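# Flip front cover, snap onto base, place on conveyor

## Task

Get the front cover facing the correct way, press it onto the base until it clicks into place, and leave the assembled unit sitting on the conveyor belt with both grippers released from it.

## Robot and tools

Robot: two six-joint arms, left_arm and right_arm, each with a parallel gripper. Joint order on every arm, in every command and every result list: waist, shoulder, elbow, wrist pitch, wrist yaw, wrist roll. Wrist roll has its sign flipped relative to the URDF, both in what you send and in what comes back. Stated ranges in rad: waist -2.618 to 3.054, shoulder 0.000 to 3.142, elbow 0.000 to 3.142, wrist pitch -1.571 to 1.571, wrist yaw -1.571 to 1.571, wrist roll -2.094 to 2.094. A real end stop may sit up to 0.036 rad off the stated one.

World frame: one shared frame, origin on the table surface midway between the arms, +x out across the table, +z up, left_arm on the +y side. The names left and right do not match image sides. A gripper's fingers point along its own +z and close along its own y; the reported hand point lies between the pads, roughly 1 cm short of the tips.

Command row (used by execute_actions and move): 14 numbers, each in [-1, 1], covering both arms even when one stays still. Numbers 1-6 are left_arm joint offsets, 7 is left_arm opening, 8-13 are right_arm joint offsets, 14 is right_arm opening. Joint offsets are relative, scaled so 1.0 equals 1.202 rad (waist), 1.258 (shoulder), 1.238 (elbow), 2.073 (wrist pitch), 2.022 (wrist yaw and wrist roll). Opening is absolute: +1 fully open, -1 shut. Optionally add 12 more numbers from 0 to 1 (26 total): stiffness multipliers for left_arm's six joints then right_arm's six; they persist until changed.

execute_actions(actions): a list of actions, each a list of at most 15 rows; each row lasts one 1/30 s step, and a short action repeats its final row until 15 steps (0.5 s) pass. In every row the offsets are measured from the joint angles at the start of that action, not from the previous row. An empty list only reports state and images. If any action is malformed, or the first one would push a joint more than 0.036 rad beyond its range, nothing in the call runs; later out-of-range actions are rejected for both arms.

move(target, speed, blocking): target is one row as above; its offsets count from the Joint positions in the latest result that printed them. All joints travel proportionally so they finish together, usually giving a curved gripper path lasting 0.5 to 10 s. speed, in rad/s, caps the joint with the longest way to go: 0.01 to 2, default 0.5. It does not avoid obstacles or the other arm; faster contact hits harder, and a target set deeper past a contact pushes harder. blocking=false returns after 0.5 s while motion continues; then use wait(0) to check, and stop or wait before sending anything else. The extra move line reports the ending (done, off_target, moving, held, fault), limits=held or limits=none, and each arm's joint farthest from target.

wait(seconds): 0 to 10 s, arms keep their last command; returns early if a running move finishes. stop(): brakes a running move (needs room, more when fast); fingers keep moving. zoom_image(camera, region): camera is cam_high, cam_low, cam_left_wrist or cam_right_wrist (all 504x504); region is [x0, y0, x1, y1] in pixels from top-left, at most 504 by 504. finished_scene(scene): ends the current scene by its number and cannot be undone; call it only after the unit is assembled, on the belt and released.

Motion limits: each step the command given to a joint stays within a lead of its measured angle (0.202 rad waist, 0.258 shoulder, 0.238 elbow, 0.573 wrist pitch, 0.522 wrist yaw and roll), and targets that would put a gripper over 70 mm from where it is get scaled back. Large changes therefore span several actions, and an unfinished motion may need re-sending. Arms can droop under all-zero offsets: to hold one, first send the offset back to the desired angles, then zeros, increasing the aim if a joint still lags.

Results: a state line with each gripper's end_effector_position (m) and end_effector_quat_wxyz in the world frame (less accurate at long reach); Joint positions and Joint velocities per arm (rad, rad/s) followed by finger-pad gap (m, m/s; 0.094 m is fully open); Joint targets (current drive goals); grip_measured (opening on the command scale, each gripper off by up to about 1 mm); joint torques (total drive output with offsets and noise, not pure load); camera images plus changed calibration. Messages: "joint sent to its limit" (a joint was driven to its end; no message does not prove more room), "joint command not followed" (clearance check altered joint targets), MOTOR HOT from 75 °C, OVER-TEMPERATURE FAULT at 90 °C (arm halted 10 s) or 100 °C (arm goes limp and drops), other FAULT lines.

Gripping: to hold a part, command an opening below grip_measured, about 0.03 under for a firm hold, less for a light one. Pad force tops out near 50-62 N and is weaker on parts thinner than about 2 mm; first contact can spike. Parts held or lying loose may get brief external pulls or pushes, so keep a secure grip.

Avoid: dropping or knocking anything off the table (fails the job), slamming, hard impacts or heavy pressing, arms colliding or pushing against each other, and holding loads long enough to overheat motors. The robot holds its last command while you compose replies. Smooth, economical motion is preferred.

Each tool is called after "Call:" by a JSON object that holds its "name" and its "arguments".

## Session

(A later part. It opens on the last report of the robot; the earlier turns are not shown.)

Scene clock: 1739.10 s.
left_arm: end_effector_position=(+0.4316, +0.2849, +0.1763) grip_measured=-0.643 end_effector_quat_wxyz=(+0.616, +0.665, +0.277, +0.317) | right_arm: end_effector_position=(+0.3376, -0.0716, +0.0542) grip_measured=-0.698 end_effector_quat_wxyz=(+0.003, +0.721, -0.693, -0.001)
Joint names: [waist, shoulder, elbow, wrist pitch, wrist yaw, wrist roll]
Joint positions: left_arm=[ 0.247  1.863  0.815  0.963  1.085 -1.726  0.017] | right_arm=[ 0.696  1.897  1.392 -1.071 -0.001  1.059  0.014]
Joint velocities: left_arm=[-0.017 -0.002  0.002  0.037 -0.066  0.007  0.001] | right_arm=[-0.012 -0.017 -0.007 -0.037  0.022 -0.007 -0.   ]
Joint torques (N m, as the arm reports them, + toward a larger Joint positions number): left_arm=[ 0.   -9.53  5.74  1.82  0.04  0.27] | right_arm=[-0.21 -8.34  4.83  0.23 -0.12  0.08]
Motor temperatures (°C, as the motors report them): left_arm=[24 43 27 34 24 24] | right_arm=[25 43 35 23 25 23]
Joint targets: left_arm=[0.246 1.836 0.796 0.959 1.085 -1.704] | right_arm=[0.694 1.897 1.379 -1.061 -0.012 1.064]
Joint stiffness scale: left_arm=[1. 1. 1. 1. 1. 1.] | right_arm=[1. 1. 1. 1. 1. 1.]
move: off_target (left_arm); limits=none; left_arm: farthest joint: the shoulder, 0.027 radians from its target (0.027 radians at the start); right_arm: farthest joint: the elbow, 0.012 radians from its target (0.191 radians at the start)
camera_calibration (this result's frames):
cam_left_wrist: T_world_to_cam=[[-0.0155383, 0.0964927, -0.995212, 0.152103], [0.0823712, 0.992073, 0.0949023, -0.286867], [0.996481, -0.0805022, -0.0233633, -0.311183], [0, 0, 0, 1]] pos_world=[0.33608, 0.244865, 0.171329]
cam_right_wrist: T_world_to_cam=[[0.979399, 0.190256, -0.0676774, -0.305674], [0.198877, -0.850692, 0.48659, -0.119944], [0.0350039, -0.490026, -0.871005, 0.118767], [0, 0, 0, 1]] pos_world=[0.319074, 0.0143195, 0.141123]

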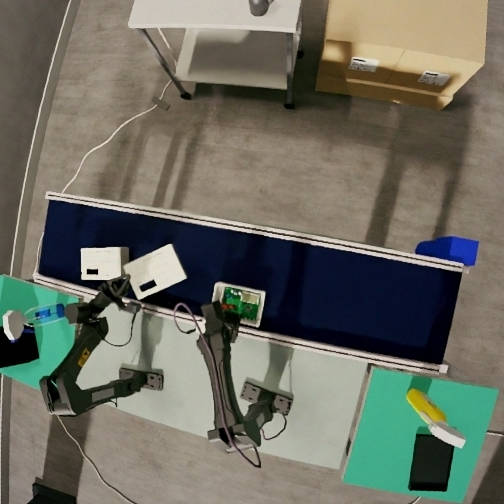

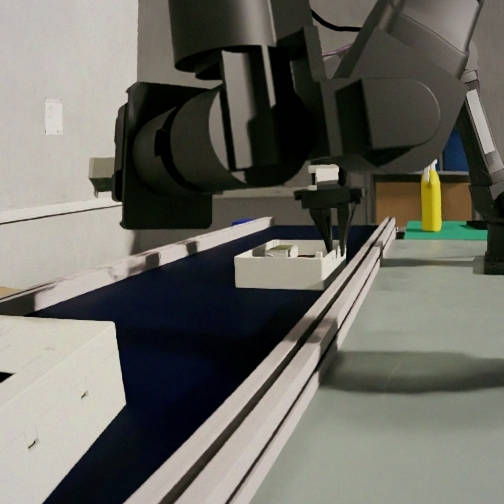

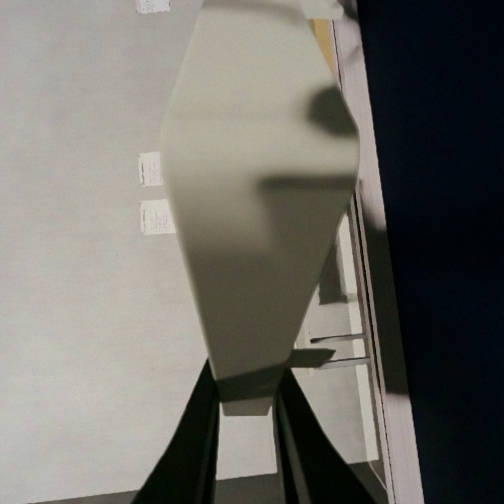

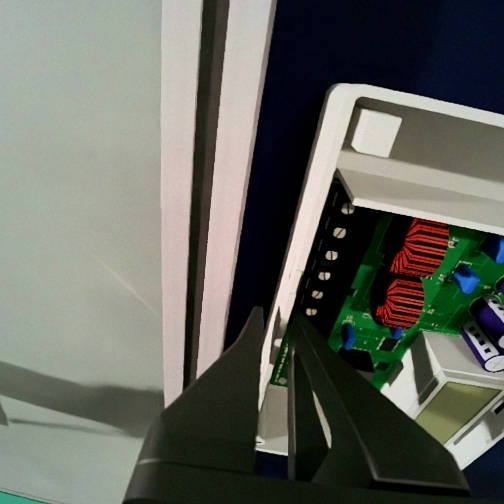

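Call:
{"name": "execute_actions", "arguments": {"actions": []}}

Scene clock: 1771.30 s.
left_arm: end_effector_position=(+0.4316, +0.2849, +0.1763) grip_measured=-0.643 end_effector_quat_wxyz=(+0.616, +0.665, +0.277, +0.317) | right_arm: end_effector_position=(+0.3377, -0.0716, +0.0542) grip_measured=-0.698 end_effector_quat_wxyz=(+0.002, +0.721, -0.693, -0.001)
Joint names: [waist, shoulder, elbow, wrist pitch, wrist yaw, wrist roll]
Joint positions: left_arm=[ 0.247  1.863  0.815  0.963  1.085 -1.725  0.017] | right_arm=[ 0.696  1.897  1.392 -1.071 -0.001  1.059  0.014]
Joint velocities: left_arm=[ 0.002 -0.012  0.002 -0.037 -0.007  0.022  0.001] | right_arm=[-0.007  0.007 -0.012  0.051 -0.066 -0.037  0.   ]
Joint torques (N m, as the arm reports them, + toward a larger Joint positions number): left_arm=[-0.07 -9.69  5.56  1.83  0.    0.26] | right_arm=[-0.21 -8.42  4.84  0.26 -0.12  0.08]
Motor temperatures (°C, as the motors report them): left_arm=[24 43 26 34 24 24] | right_arm=[25 43 32 23 25 23]
Joint targets: left_arm=[0.246 1.836 0.796 0.959 1.085 -1.703] | right_arm=[0.694 1.897 1.379 -1.061 -0.012 1.064]
Joint stiffness scale: left_arm=[1. 1. 1. 1. 1. 1.] | right_arm=[1. 1. 1. 1. 1. 1.]
camera_calibration (this result's frames):
cam_left_wrist: T_world_to_cam=[[-0.0157844, 0.0962026, -0.995237, 0.152296], [0.0823796, 0.992102, 0.094593, -0.286824], [0.996476, -0.0804941, -0.0235848, -0.311144], [0, 0, 0, 1]] pos_world=[0.33608, 0.244862, 0.171364]
cam_right_wrist: T_world_to_cam=[[0.979421, 0.190269, -0.0673211, -0.305788], [0.198719, -0.85079, 0.486485, -0.119865], [0.035287, -0.489852, -0.871091, 0.118709], [0, 0, 0, 1]] pos_world=[0.319126, 0.0143518, 0.141133]

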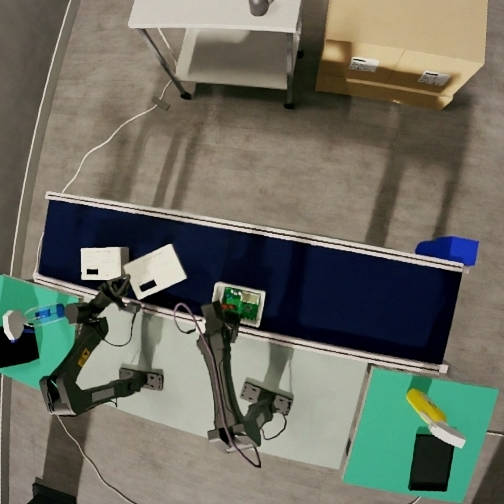

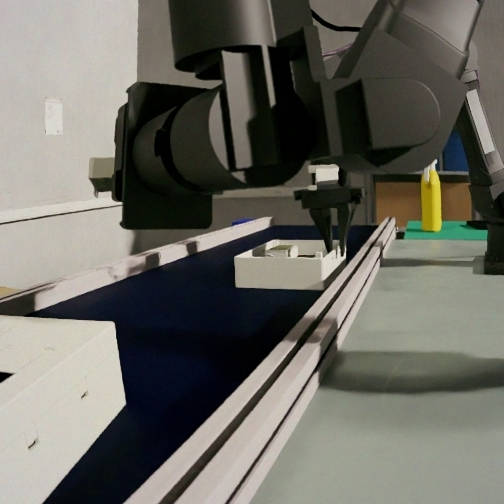

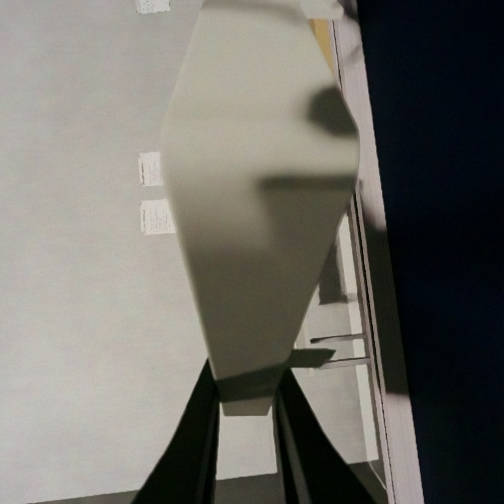

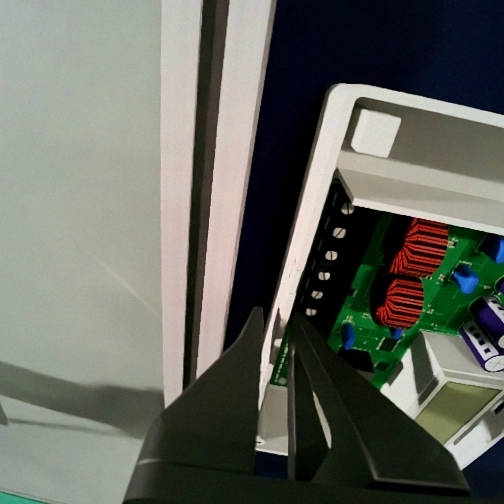

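Call:
{"name": "execute_actions", "arguments": {"actions": [[[-0.0008,-0.0215,-0.0153,-0.0019,0,0.0109,-0.675,-0.0017,0,-0.0105,0.0048,-0.0054,0.0025,-0.72],[-0.0008,-0.0215,-0.0153,-0.0019,0,0.0109,-0.675,-0.0017,0,-0.0105,0.0048,-0.0054,0.0025,-0.74],[-0.0008,-0.0215,-0.0153,-0.0019,0,0.0109,-0.675,-0.0017,0,-0.0105,0.0048,-0.0054,0.0025,-0.76],[-0.0008,-0.0215,-0.0153,-0.0019,0,0.0109,-0.675,-0.0017,0,-0.0105,0.0048,-0.0054,0.0025,-0.78],[-0.0008,-0.0215,-0.0153,-0.0019,0,0.0109,-0.675,-0.0017,0,-0.0105,0.0048,-0.0054,0.0025,-0.80],[-0.0008,-0.0215,-0.0153,-0.0019,0,0.0109,-0.675,-0.0017,0,-0.0105,0.0048,-0.0054,0.0025,-0.82],[-0.0008,-0.0215,-0.0153,-0.0019,0,0.0109,-0.675,-0.0017,0,-0.0105,0.0048,-0.0054,0.0025,-0.84],[-0.0008,-0.0215,-0.0153,-0.0019,0,0.0109,-0.675,-0.0017,0,-0.0105,0.0048,-0.0054,0.0025,-0.86],[-0.0008,-0.0215,-0.0153,-0.0019,0,0.0109,-0.675,-0.0017,0,-0.0105,0.0048,-0.0054,0.0025,-0.88]]]}}

Scene clock: 1794.10 s.
left_arm: end_effector_position=(+0.4316, +0.2849, +0.1763) grip_measured=-0.643 end_effector_quat_wxyz=(+0.616, +0.665, +0.277, +0.317) | right_arm: end_effector_position=(+0.3377, -0.0716, +0.0542) grip_measured=-0.878 end_effector_quat_wxyz=(+0.002, +0.721, -0.693, -0.001)
Joint names: [waist, shoulder, elbow, wrist pitch, wrist yaw, wrist roll]
Joint positions: left_arm=[ 0.247  1.863  0.815  0.963  1.085 -1.725  0.017] | right_arm=[ 0.696  1.897  1.392 -1.071 -0.001  1.059  0.006]
Joint velocities: left_arm=[-0.012 -0.017  0.002 -0.051  0.022  0.051  0.001] | right_arm=[-0.007 -0.022 -0.017 -0.066 -0.037  0.022  0.001]
Joint torques (N m, as the arm reports them, + toward a larger Joint positions number): left_arm=[-0.05 -9.63  5.69  1.83  0.02  0.24] | right_arm=[-0.21 -8.45  4.78  0.26 -0.13  0.08]
Motor temperatures (°C, as the motors report them): left_arm=[24 43 26 34 24 24] | right_arm=[25 43 31 23 25 23]
Joint targets: left_arm=[0.246 1.836 0.796 0.959 1.085 -1.703] | right_arm=[0.694 1.897 1.379 -1.061 -0.012 1.064]
Joint stiffness scale: left_arm=[1. 1. 1. 1. 1. 1.] | right_arm=[1. 1. 1. 1. 1. 1.]
camera_calibration (this result's frames):
cam_left_wrist: T_world_to_cam=[[-0.0157844, 0.0962026, -0.995237, 0.152296], [0.0823796, 0.992102, 0.094593, -0.286824], [0.996476, -0.0804941, -0.0235848, -0.311144], [0, 0, 0, 1]] pos_world=[0.33608, 0.244862, 0.171364]
cam_right_wrist: T_world_to_cam=[[0.979421, 0.190269, -0.0673211, -0.305788], [0.198719, -0.85079, 0.486485, -0.119865], [0.035287, -0.489852, -0.871091, 0.118709], [0, 0, 0, 1]] pos_world=[0.319126, 0.0143518, 0.141133]

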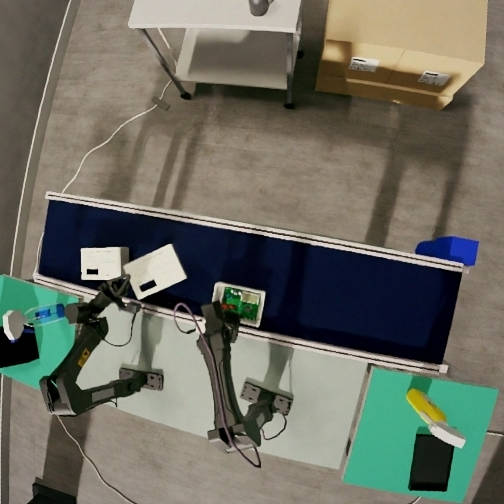

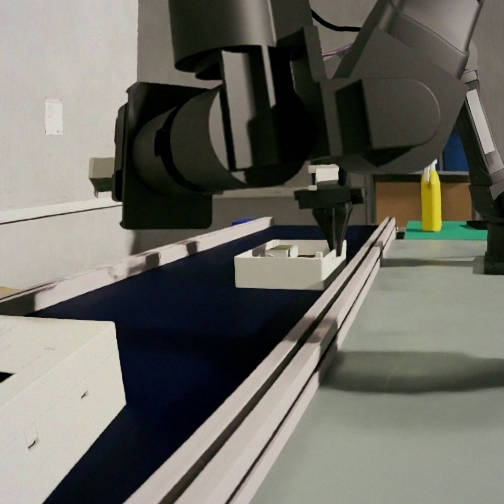

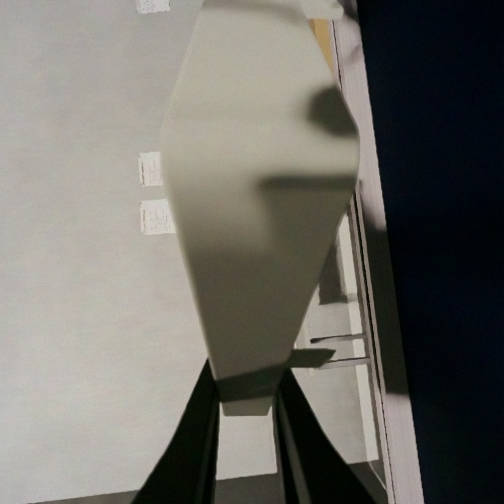

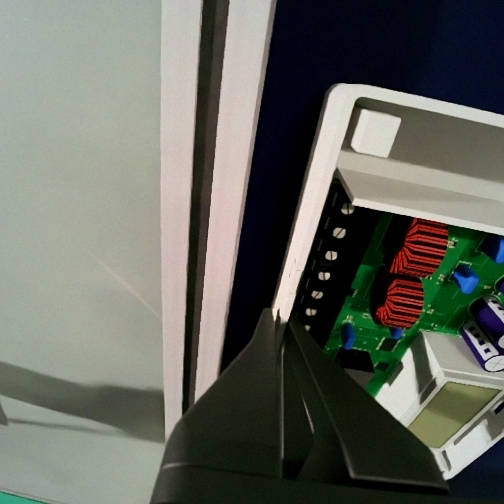

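Call:
{"name": "execute_actions", "arguments": {"actions": [[[0,0,0,0,0,0,-0.675,0,0,0,0,0,0,-0.89],[0,0,0,0,0,0,-0.675,0,0,0,0,0,0,-0.90],[0,0,0,0,0,0,-0.675,0,0,0,0,0,0,-0.91],[0,0,0,0,0,0,-0.675,0,0,0,0,0,0,-0.92],[0,0,0,0,0,0,-0.675,0,0,0,0,0,0,-0.93],[0,0,0,0,0,0,-0.675,0,0,0,0,0,0,-0.94],[0,0,0,0,0,0,-0.675,0,0,0,0,0,0,-0.95]]]}}

Scene clock: 1800.70 s.
left_arm: end_effector_position=(+0.4316, +0.2849, +0.1763) grip_measured=-0.643 end_effector_quat_wxyz=(+0.615, +0.667, +0.274, +0.320) | right_arm: end_effector_position=(+0.3387, -0.0718, +0.0542) grip_measured=-0.944 end_effector_quat_wxyz=(+0.001, +0.721, -0.693, +0.001)
Joint names: [waist, shoulder, elbow, wrist pitch, wrist yaw, wrist roll]
Joint positions: left_arm=[ 0.247  1.863  0.815  0.963  1.085 -1.735  0.017] | right_arm=[ 0.696  1.897  1.392 -1.068  0.002  1.058  0.003]
Joint velocities: left_arm=[ 0.007 -0.027 -0.022 -0.037 -0.022 -0.022  0.001] | right_arm=[-0.007 -0.022  0.007  0.007 -0.022  0.051 -0.001]
Joint torques (N m, as the arm reports them, + toward a larger Joint positions number): left_arm=[-0.03 -7.95  7.2   1.84  0.01  0.11] | right_arm=[-0.02 -8.46  5.84  0.13 -0.04  0.02]
Motor temperatures (°C, as the motors report them): left_arm=[24 43 26 34 24 24] | right_arm=[25 43 31 23 25 23]
Joint targets: left_arm=[0.247 1.863 0.815 0.963 1.085 -1.725] | right_arm=[0.696 1.897 1.392 -1.071 -0.001 1.059]
Joint stiffness scale: left_arm=[1. 1. 1. 1. 1. 1.] | right_arm=[1. 1. 1. 1. 1. 1.]
camera_calibration (this result's frames):
cam_left_wrist: T_world_to_cam=[[-0.00938629, 0.103743, -0.99456, 0.147267], [0.082136, 0.991323, 0.10263, -0.287914], [0.996577, -0.0807259, -0.0178259, -0.312136], [0, 0, 0, 1]] pos_world=[0.336098, 0.24494, 0.17045]
cam_right_wrist: T_world_to_cam=[[0.979863, 0.189428, -0.063129, -0.307173], [0.19584, -0.850131, 0.488798, -0.119321], [0.0389243, -0.491319, -0.87011, 0.117192], [0, 0, 0, 1]] pos_world=[0.319794, 0.0143276, 0.140902]

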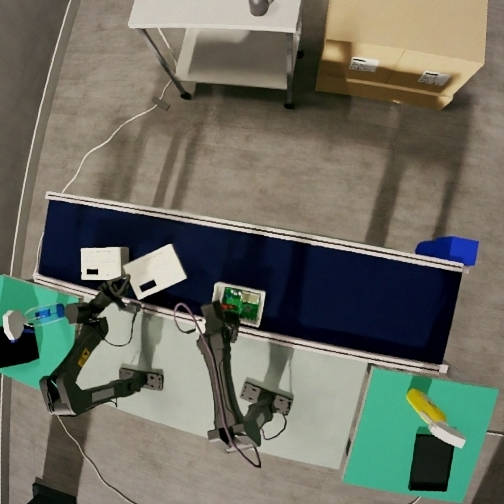

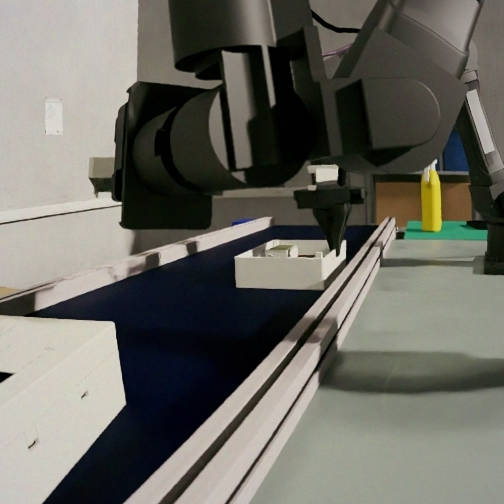

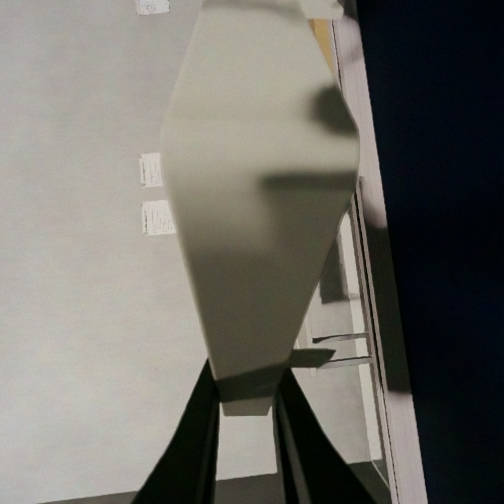

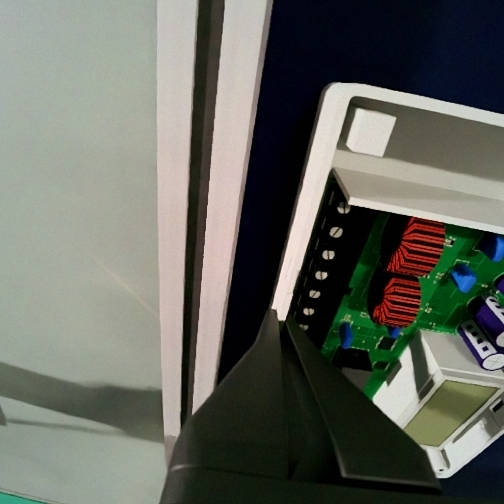

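Call:
{"name": "execute_actions", "arguments": {"actions": [[[-0.0008,-0.0215,-0.0153,-0.0019,0,0.0165,-0.675,0,0,-0.005,0,0,0,-0.965],[-0.0008,-0.0215,-0.0153,-0.0019,0,0.0165,-0.675,0,0,-0.005,0,0,0,-0.98]]]}}

Scene clock: 1921.20 s.
left_arm: end_effector_position=(+0.4316, +0.2849, +0.1763) grip_measured=-0.643 end_effector_quat_wxyz=(+0.616, +0.665, +0.278, +0.317) | right_arm: end_effector_position=(+0.3389, -0.0721, +0.0542) grip_measured=-0.963 end_effector_quat_wxyz=(+0.002, +0.720, -0.694, +0.002)
Joint names: [waist, shoulder, elbow, wrist pitch, wrist yaw, wrist roll]
Joint positions: left_arm=[ 0.247  1.863  0.815  0.963  1.085 -1.725  0.017] | right_arm=[ 0.696  1.897  1.392 -1.068  0.005  1.057  0.002]
Joint velocities: left_arm=[ 0.002 -0.002  0.002 -0.007 -0.051 -0.007 -0.002] | right_arm=[-0.002 -0.012  0.002  0.037  0.007  0.022 -0.   ]
Joint torques (N m, as the arm reports them, + toward a larger Joint positions number): left_arm=[-0.08 -9.63  5.67  1.8   0.04  0.26] | right_arm=[-0.03 -8.45  5.34  0.16 -0.02  0.03]
Motor temperatures (°C, as the motors report them): left_arm=[24 40 27 35 24 24] | right_arm=[25 43 32 23 25 23]
Joint targets: left_arm=[0.246 1.836 0.796 0.959 1.085 -1.702] | right_arm=[0.696 1.897 1.385 -1.068 0.002 1.058]
Joint stiffness scale: left_arm=[1. 1. 1. 1. 1. 1.] | right_arm=[1. 1. 1. 1. 1. 1.]
camera_calibration (this result's frames):
cam_left_wrist: T_world_to_cam=[[-0.0162766, 0.0956222, -0.995285, 0.152682], [0.0823962, 0.992159, 0.0939745, -0.286739], [0.996467, -0.0804781, -0.0240279, -0.311066], [0, 0, 0, 1]] pos_world=[0.336079, 0.244856, 0.171434]
cam_right_wrist: T_world_to_cam=[[0.980154, 0.18819, -0.0623174, -0.307549], [0.194282, -0.849398, 0.49069, -0.119181], [0.0394104, -0.493059, -0.869103, 0.116669], [0, 0, 0, 1]] pos_world=[0.320002, 0.0141704, 0.140712]

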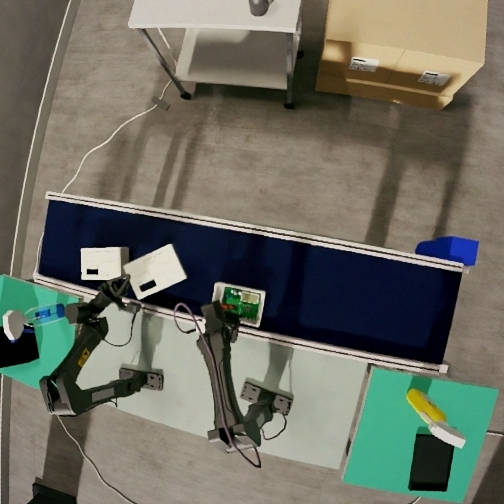

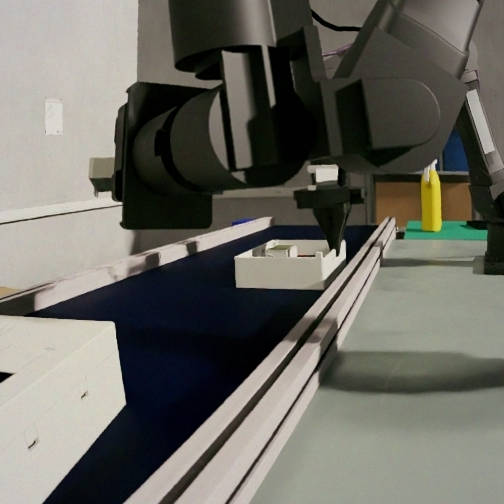

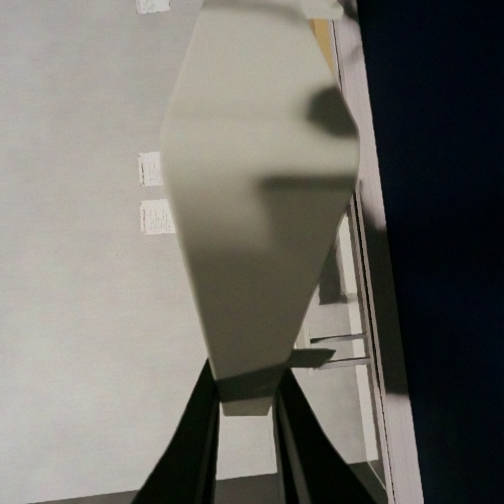

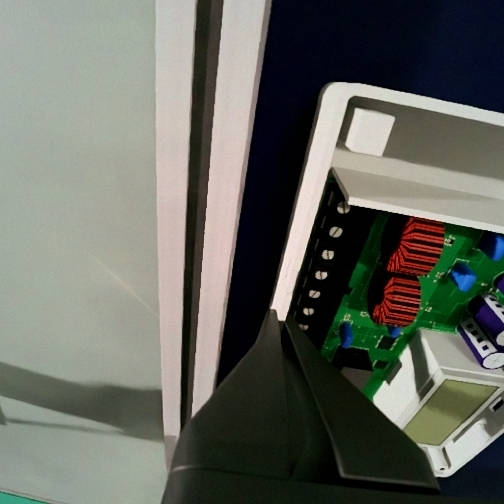

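Call:
{"name": "zoom_image", "arguments": {"camera": "cam_right_wrist", "region": [200, 240, 380, 420]}}

Call:
{"name": "wait", "arguments": {"seconds": 0}}

Region (200, 240, 380, 420) of cam_right_wrist's 504x504 image, scaled by 2.800, with more detail than that image has.

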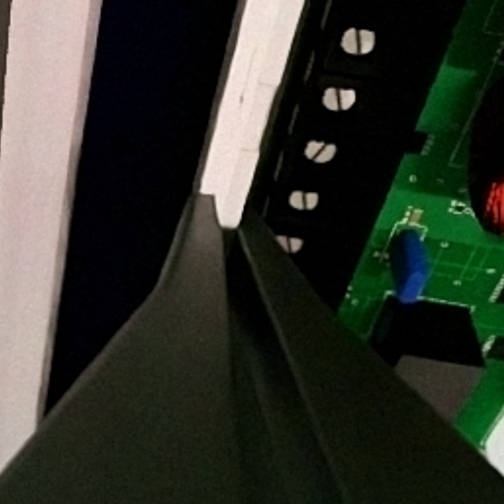

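Scene clock: 1931.30 s.
left_arm: end_effector_position=(+0.4316, +0.2849, +0.1763) grip_measured=-0.643 end_effector_quat_wxyz=(+0.617, +0.665, +0.278, +0.317) | right_arm: end_effector_position=(+0.3389, -0.0721, +0.0542) grip_measured=-0.963 end_effector_quat_wxyz=(+0.002, +0.720, -0.694, +0.002)
Joint names: [waist, shoulder, elbow, wrist pitch, wrist yaw, wrist roll]
Joint positions: left_arm=[ 0.247  1.863  0.815  0.963  1.085 -1.724  0.017] | right_arm=[ 0.696  1.897  1.392 -1.068  0.005  1.057  0.002]
Joint velocities: left_arm=[-0.012  0.017 -0.022  0.022  0.022  0.037 -0.   ] | right_arm=[-0.007  0.012  0.002 -0.007 -0.051 -0.051  0.001]
Joint torques (N m, as the arm reports them, + toward a larger Joint positions number): left_arm=[ 0.   -9.7   5.64  1.82  0.02  0.29] | right_arm=[-0.03 -8.46  5.35  0.16 -0.02  0.03]
Motor temperatures (°C, as the motors report them): left_arm=[24 41 27 35 24 24] | right_arm=[25 43 32 23 25 23]
Joint targets: left_arm=[0.246 1.836 0.796 0.959 1.085 -1.702] | right_arm=[0.696 1.897 1.385 -1.068 0.002 1.058]
Joint stiffness scale: left_arm=[1. 1. 1. 1. 1. 1.] | right_arm=[1. 1. 1. 1. 1. 1.]
camera_calibration (this result's frames):
cam_left_wrist: T_world_to_cam=[[-0.0165227, 0.095332, -0.995308, 0.152875], [0.0824044, 0.992188, 0.0936652, -0.286696], [0.996462, -0.0804702, -0.0242494, -0.311027], [0, 0, 0, 1]] pos_world=[0.336078, 0.244854, 0.171469]
cam_right_wrist: T_world_to_cam=[[0.980154, 0.18819, -0.0623174, -0.307549], [0.194282, -0.849398, 0.49069, -0.119181], [0.0394104, -0.493059, -0.869103, 0.116669], [0, 0, 0, 1]] pos_world=[0.320002, 0.0141704, 0.140712]

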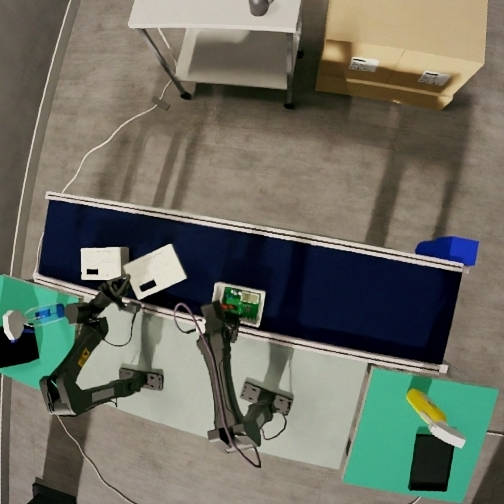

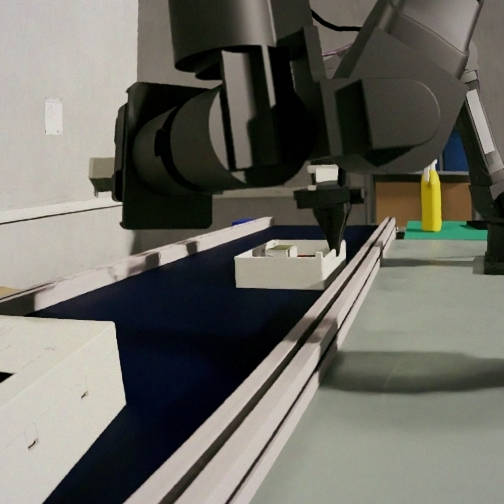

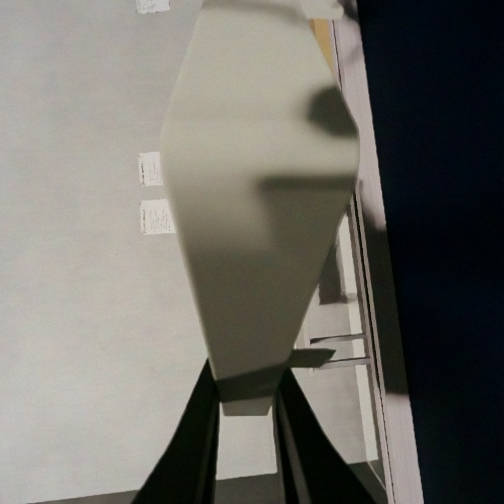

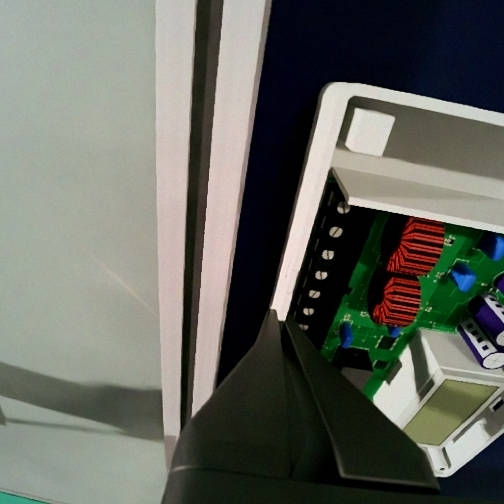

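Call:
{"name": "move", "arguments": {"target": [-0.0008,-0.0215,-0.0153,-0.0019,0,0.0109,-0.675,-0.0774,0.159,0.2569,-0.0487,-0.005,-0.2181,-0.98], "speed": 0.3}}

Scene clock: 1983.90 s.
left_arm: end_effector_position=(+0.4316, +0.2849, +0.1763) grip_measured=-0.643 end_effector_quat_wxyz=(+0.617, +0.665, +0.278, +0.317) | right_arm: end_effector_position=(+0.4014, -0.0711, +0.0552) grip_measured=-0.963 end_effector_quat_wxyz=(+0.005, -0.523, +0.852, -0.001)
Joint names: [waist, shoulder, elbow, wrist pitch, wrist yaw, wrist roll]
Joint positions: left_arm=[ 0.247  1.863  0.815  0.963  1.085 -1.724  0.017] | right_arm=[ 0.615  2.092  1.677 -1.146  0.     0.632  0.002]
Joint velocities: left_arm=[-0.012 -0.017 -0.002  0.022 -0.051 -0.037 -0.   ] | right_arm=[-0.002 -0.002 -0.002 -0.037 -0.007  0.037  0.   ]
Joint torques (N m, as the arm reports them, + toward a larger Joint positions number): left_arm=[ 0.02 -9.71  5.65  1.82  0.03  0.26] | right_arm=[-1.1  -9.87  8.61 -0.06 -0.06 -0.17]
Motor temperatures (°C, as the motors report them): left_arm=[24 42 26 34 24 24] | right_arm=[25 43 32 23 25 23]
Joint targets: left_arm=[0.246 1.836 0.796 0.959 1.085 -1.702] | right_arm=[0.603 2.097 1.710 -1.169 -0.005 0.616]
Joint stiffness scale: left_arm=[1. 1. 1. 1. 1. 1.] | right_arm=[1. 1. 1. 1. 1. 1.]
move: off_target (left_arm, right_arm); limits=none; left_arm: farthest joint: the shoulder, 0.027 radians from its target (0.027 radians at the start); right_arm: farthest joint: the elbow, 0.033 radians from its target (0.318 radians at the start)
camera_calibration (this result's frames):
cam_left_wrist: T_world_to_cam=[[-0.0165227, 0.095332, -0.995308, 0.152875], [0.0824044, 0.992188, 0.0936652, -0.286696], [0.996462, -0.0804702, -0.0242494, -0.311027], [0, 0, 0, 1]] pos_world=[0.336078, 0.244854, 0.171469]
cam_right_wrist: T_world_to_cam=[[0.949004, -0.310476, -0.0547313, -0.392267], [-0.247588, -0.841446, 0.480279, 0.0476049], [-0.195169, -0.442236, -0.875406, 0.213665], [0, 0, 0, 1]] pos_world=[0.42575, 0.012758, 0.142711]

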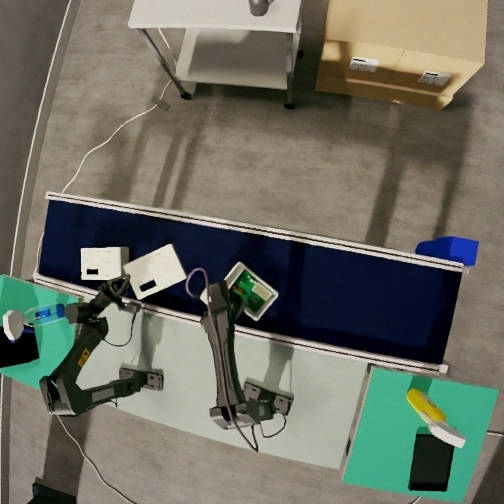

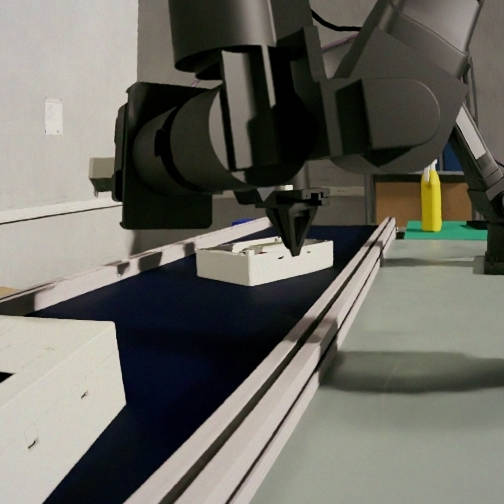

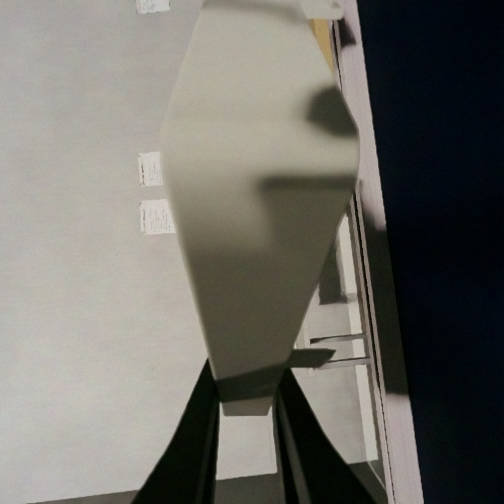

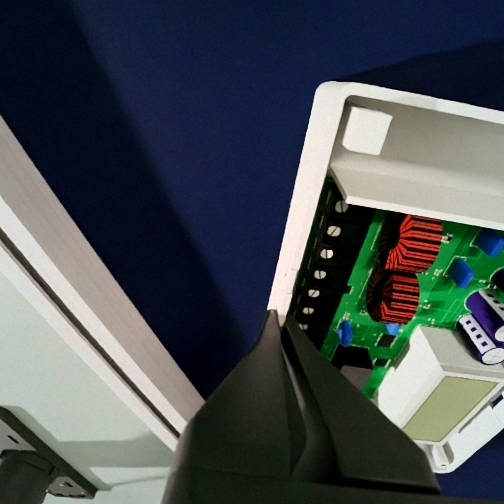

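Call:
{"name": "move", "arguments": {"target": [-0.0008,-0.0215,-0.0153,-0.0019,0,0.0109,-0.675,-0.1226,0.256,0.4532,-0.1167,0,-0.683,-0.98], "speed": 0.4}}

Scene clock: 2000.70 s.
left_arm: end_effector_position=(+0.4316, +0.2849, +0.1763) grip_measured=-0.643 end_effector_quat_wxyz=(+0.616, +0.665, +0.278, +0.317) | right_arm: end_effector_position=(+0.4863, -0.0960, +0.0565) grip_measured=-0.963 end_effector_quat_wxyz=(-0.000, +0.200, +0.980, +0.010)
Joint names: [waist, shoulder, elbow, wrist pitch, wrist yaw, wrist roll]
Joint positions: left_arm=[ 0.247  1.863  0.815  0.963  1.085 -1.725  0.017] | right_arm=[ 0.479  2.409  2.207 -1.359 -0.017 -0.738  0.002]
Joint velocities: left_arm=[-0.007  0.012 -0.012 -0.051 -0.007 -0.007 -0.   ] | right_arm=[ 0.022  0.007 -0.012  0.022 -0.066 -0.007 -0.001]
Joint torques (N m, as the arm reports them, + toward a larger Joint positions number): left_arm=[-0.03 -9.63  5.61  1.83  0.02  0.26] | right_arm=[ -1.08 -12.05   8.6   -0.11   0.19  -0.14]
Motor temperatures (°C, as the motors report them): left_arm=[24 42 26 34 24 24] | right_arm=[25 45 33 23 25 23]
Joint targets: left_arm=[0.246 1.836 0.796 0.959 1.085 -1.702] | right_arm=[0.467 2.415 2.238 -1.388 -0.000 -0.749]
Joint stiffness scale: left_arm=[1. 1. 1. 1. 1. 1.] | right_arm=[1. 1. 1. 1. 1. 1.]
move: off_target (left_arm, right_arm); limits=none; left_arm: farthest joint: the shoulder, 0.027 radians from its target (0.027 radians at the start); right_arm: farthest joint: the elbow, 0.031 radians from its target (0.561 radians at the start)
camera_calibration (this result's frames):
cam_left_wrist: T_world_to_cam=[[-0.0162766, 0.0956222, -0.995285, 0.152682], [0.0823962, 0.992159, 0.0939745, -0.286739], [0.996467, -0.0804781, -0.0240279, -0.311066], [0, 0, 0, 1]] pos_world=[0.336079, 0.244856, 0.171434]
cam_right_wrist: T_world_to_cam=[[-0.247291, -0.96553, -0.0812376, 0.0398928], [-0.85525, 0.1781, 0.48665, 0.440052], [-0.455407, 0.189823, -0.869811, 0.407292], [0, 0, 0, 1]] pos_world=[0.571703, -0.117169, 0.143357]

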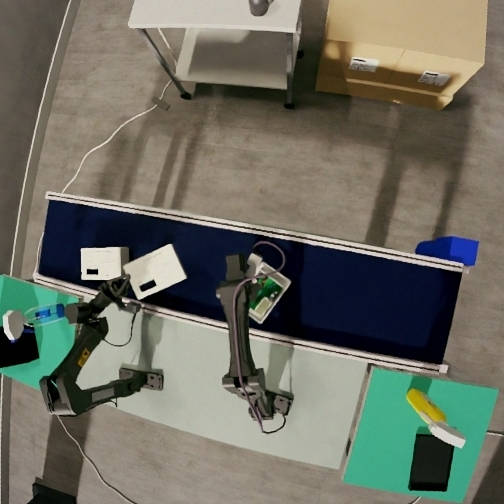

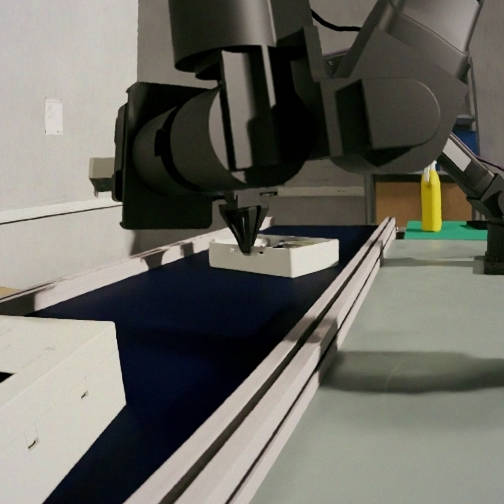

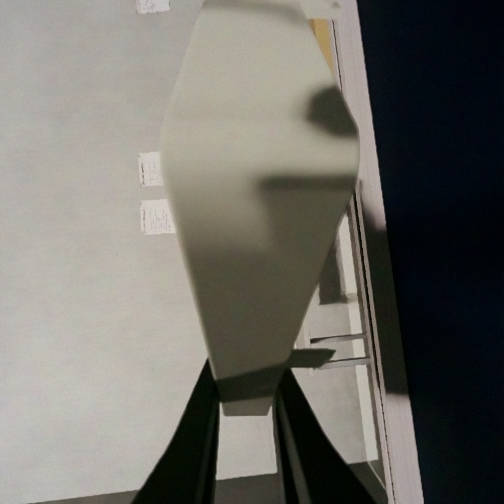

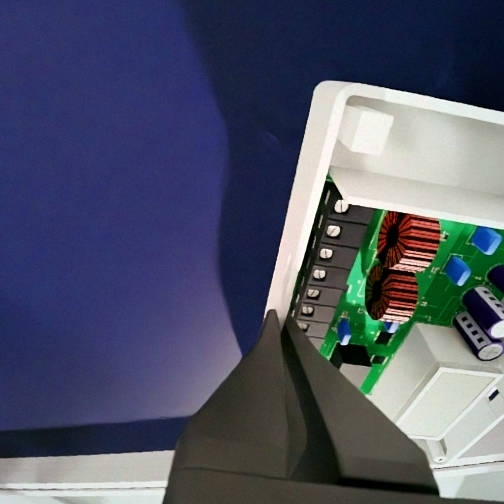

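Call:
{"name": "move", "arguments": {"target": [-0.0008,-0.0215,-0.0153,-0.0019,0,0.0109,-0.675,-0.01,0.0048,0.025,-0.014,0.011,-0.3971,-0.98], "speed": 0.4}}

Scene clock: 2018.83 s.
left_arm: end_effector_position=(+0.4316, +0.2849, +0.1763) grip_measured=-0.643 end_effector_quat_wxyz=(+0.616, +0.665, +0.278, +0.317) | right_arm: end_effector_position=(+0.4820, -0.0983, +0.0565) grip_measured=-0.964 end_effector_quat_wxyz=(-0.010, +0.562, +0.827, +0.001)
Joint names: [waist, shoulder, elbow, wrist pitch, wrist yaw, wrist roll]
Joint positions: left_arm=[ 0.247  1.863  0.815  0.963  1.085 -1.725  0.017] | right_arm=[ 0.477  2.409  2.207 -1.379 -0.018 -1.527  0.002]
Joint velocities: left_arm=[-0.017 -0.012  0.017  0.051 -0.022 -0.007 -0.001] | right_arm=[-0.007 -0.012 -0.002 -0.081  0.022 -0.051 -0.   ]
Joint torques (N m, as the arm reports them, + toward a larger Joint positions number): left_arm=[-0.14 -9.68  5.71  1.83  0.05  0.26] | right_arm=[ -0.91 -11.99   8.51   0.05   0.27  -0.14]
Motor temperatures (°C, as the motors report them): left_arm=[24 42 26 34 24 24] | right_arm=[25 48 34 23 25 23]
Joint targets: left_arm=[0.246 1.836 0.796 0.959 1.085 -1.702] | right_arm=[0.467 2.415 2.238 -1.388 0.006 -1.540]
Joint stiffness scale: left_arm=[1. 1. 1. 1. 1. 1.] | right_arm=[1. 1. 1. 1. 1. 1.]
move: off_target (left_arm, right_arm); limits=none; left_arm: farthest joint: the shoulder, 0.027 radians from its target (0.027 radians at the start); right_arm: farthest joint: the elbow, 0.031 radians from its target (0.031 radians at the start)
camera_calibration (this result's frames):
cam_left_wrist: T_world_to_cam=[[-0.0162766, 0.0956222, -0.995285, 0.152682], [0.0823962, 0.992159, 0.0939745, -0.286739], [0.996467, -0.0804781, -0.0240279, -0.311066], [0, 0, 0, 1]] pos_world=[0.336079, 0.244856, 0.171434]
cam_right_wrist: T_world_to_cam=[[-0.862639, -0.502752, -0.0556176, 0.377243], [-0.45916, 0.732191, 0.503059, 0.299371], [-0.212191, 0.459496, -0.862461, 0.314622], [0, 0, 0, 1]] pos_world=[0.529644, -0.174104, 0.141729]

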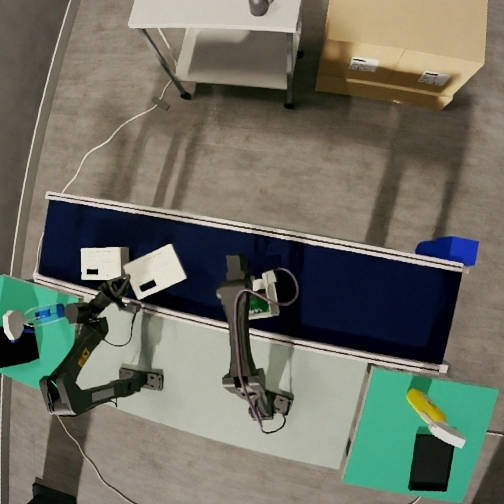

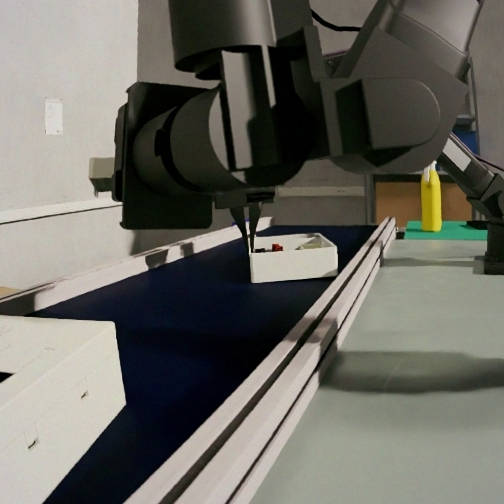

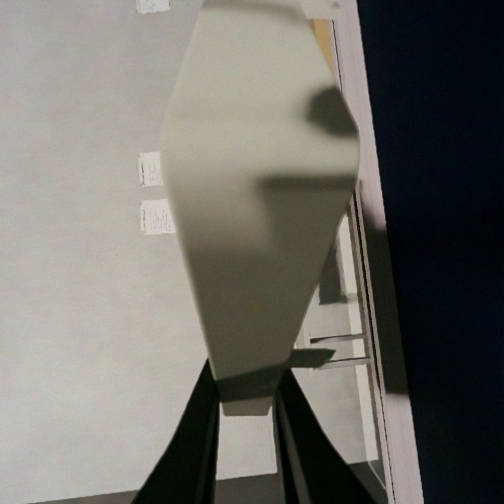

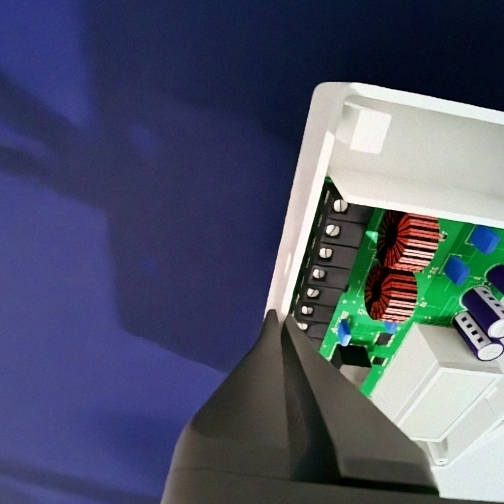

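Call:
{"name": "move", "arguments": {"target": [-0.0008,-0.0215,-0.0153,-0.0019,0,0.0109,-0.675,0.074,-0.0501,-0.067,0.0236,0.0148,-0.2146,-0.98], "speed": 0.3}}

Scene clock: 2034.20 s.
left_arm: end_effector_position=(+0.4316, +0.2849, +0.1763) grip_measured=-0.643 end_effector_quat_wxyz=(+0.616, +0.665, +0.277, +0.317) | right_arm: end_effector_position=(+0.4662, -0.0670, +0.0563) grip_measured=-0.964 end_effector_quat_wxyz=(-0.003, +0.694, +0.720, +0.003)
Joint names: [waist, shoulder, elbow, wrist pitch, wrist yaw, wrist roll]
Joint positions: left_arm=[ 0.247  1.863  0.815  0.963  1.085 -1.725  0.017] | right_arm=[ 0.555  2.372  2.142 -1.337 -0.009 -1.945  0.002]
Joint velocities: left_arm=[ 0.002 -0.022  0.012 -0.022 -0.051  0.022  0.001] | right_arm=[ 0.007 -0.002 -0.012 -0.022 -0.007  0.007  0.   ]
Joint torques (N m, as the arm reports them, + toward a larger Joint positions number): left_arm=[ 0.01 -9.67  5.65  1.8   0.04  0.27] | right_arm=[  0.98 -14.33   4.56   0.24   0.23  -0.18]
Motor temperatures (°C, as the motors report them): left_arm=[24 42 26 34 24 24] | right_arm=[25 50 34 23 25 23]
Joint targets: left_arm=[0.246 1.836 0.796 0.959 1.085 -1.703] | right_arm=[0.566 2.346 2.124 -1.330 0.012 -1.961]
Joint stiffness scale: left_arm=[1. 1. 1. 1. 1. 1.] | right_arm=[1. 1. 1. 1. 1. 1.]
move: off_target (left_arm, right_arm); limits=none; left_arm: farthest joint: the shoulder, 0.027 radians from its target (0.027 radians at the start); right_arm: farthest joint: the shoulder, 0.026 radians from its target (0.063 radians at the start)
camera_calibration (this result's frames):
cam_left_wrist: T_world_to_cam=[[-0.0160305, 0.0959124, -0.995261, 0.152489], [0.0823879, 0.99213, 0.0942837, -0.286781], [0.996471, -0.0804861, -0.0238063, -0.311105], [0, 0, 0, 1]] pos_world=[0.336079, 0.244859, 0.171399]
cam_right_wrist: T_world_to_cam=[[-0.980251, -0.187339, -0.0633451, 0.455734], [-0.193904, 0.847567, 0.493995, 0.153928], [-0.0388553, 0.496522, -0.867154, 0.218699], [0, 0, 0, 1]] pos_world=[0.485078, -0.153677, 0.142474]

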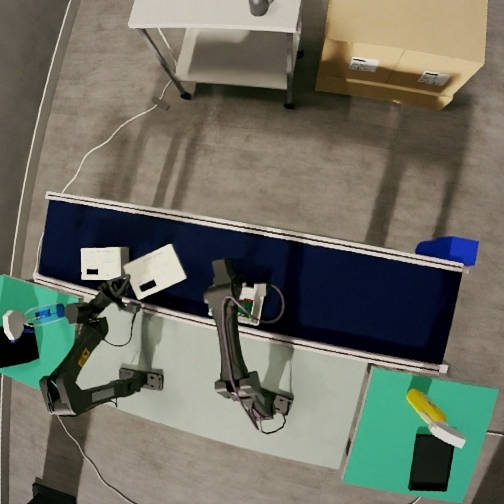

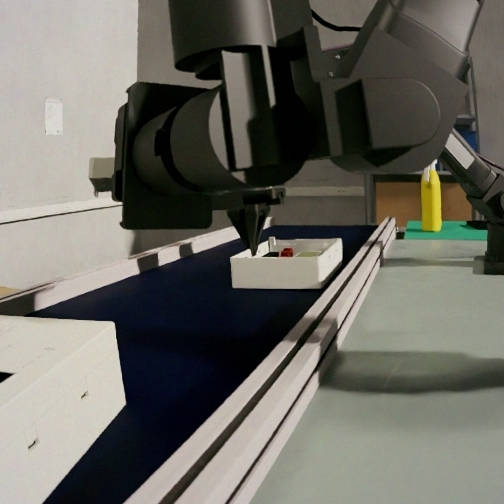

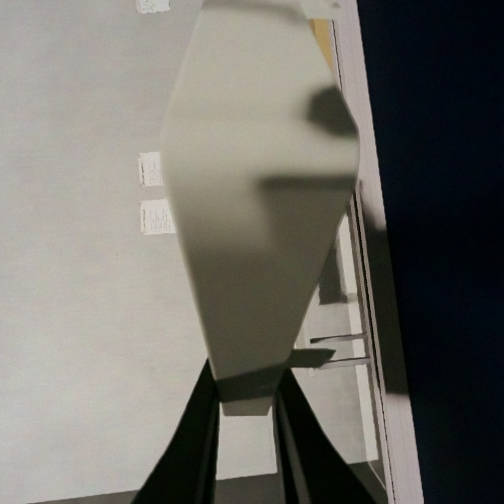

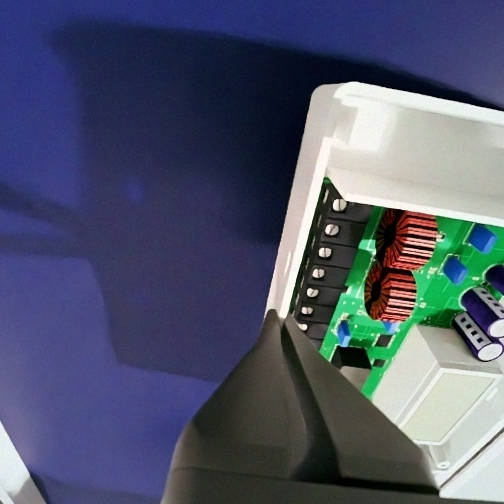

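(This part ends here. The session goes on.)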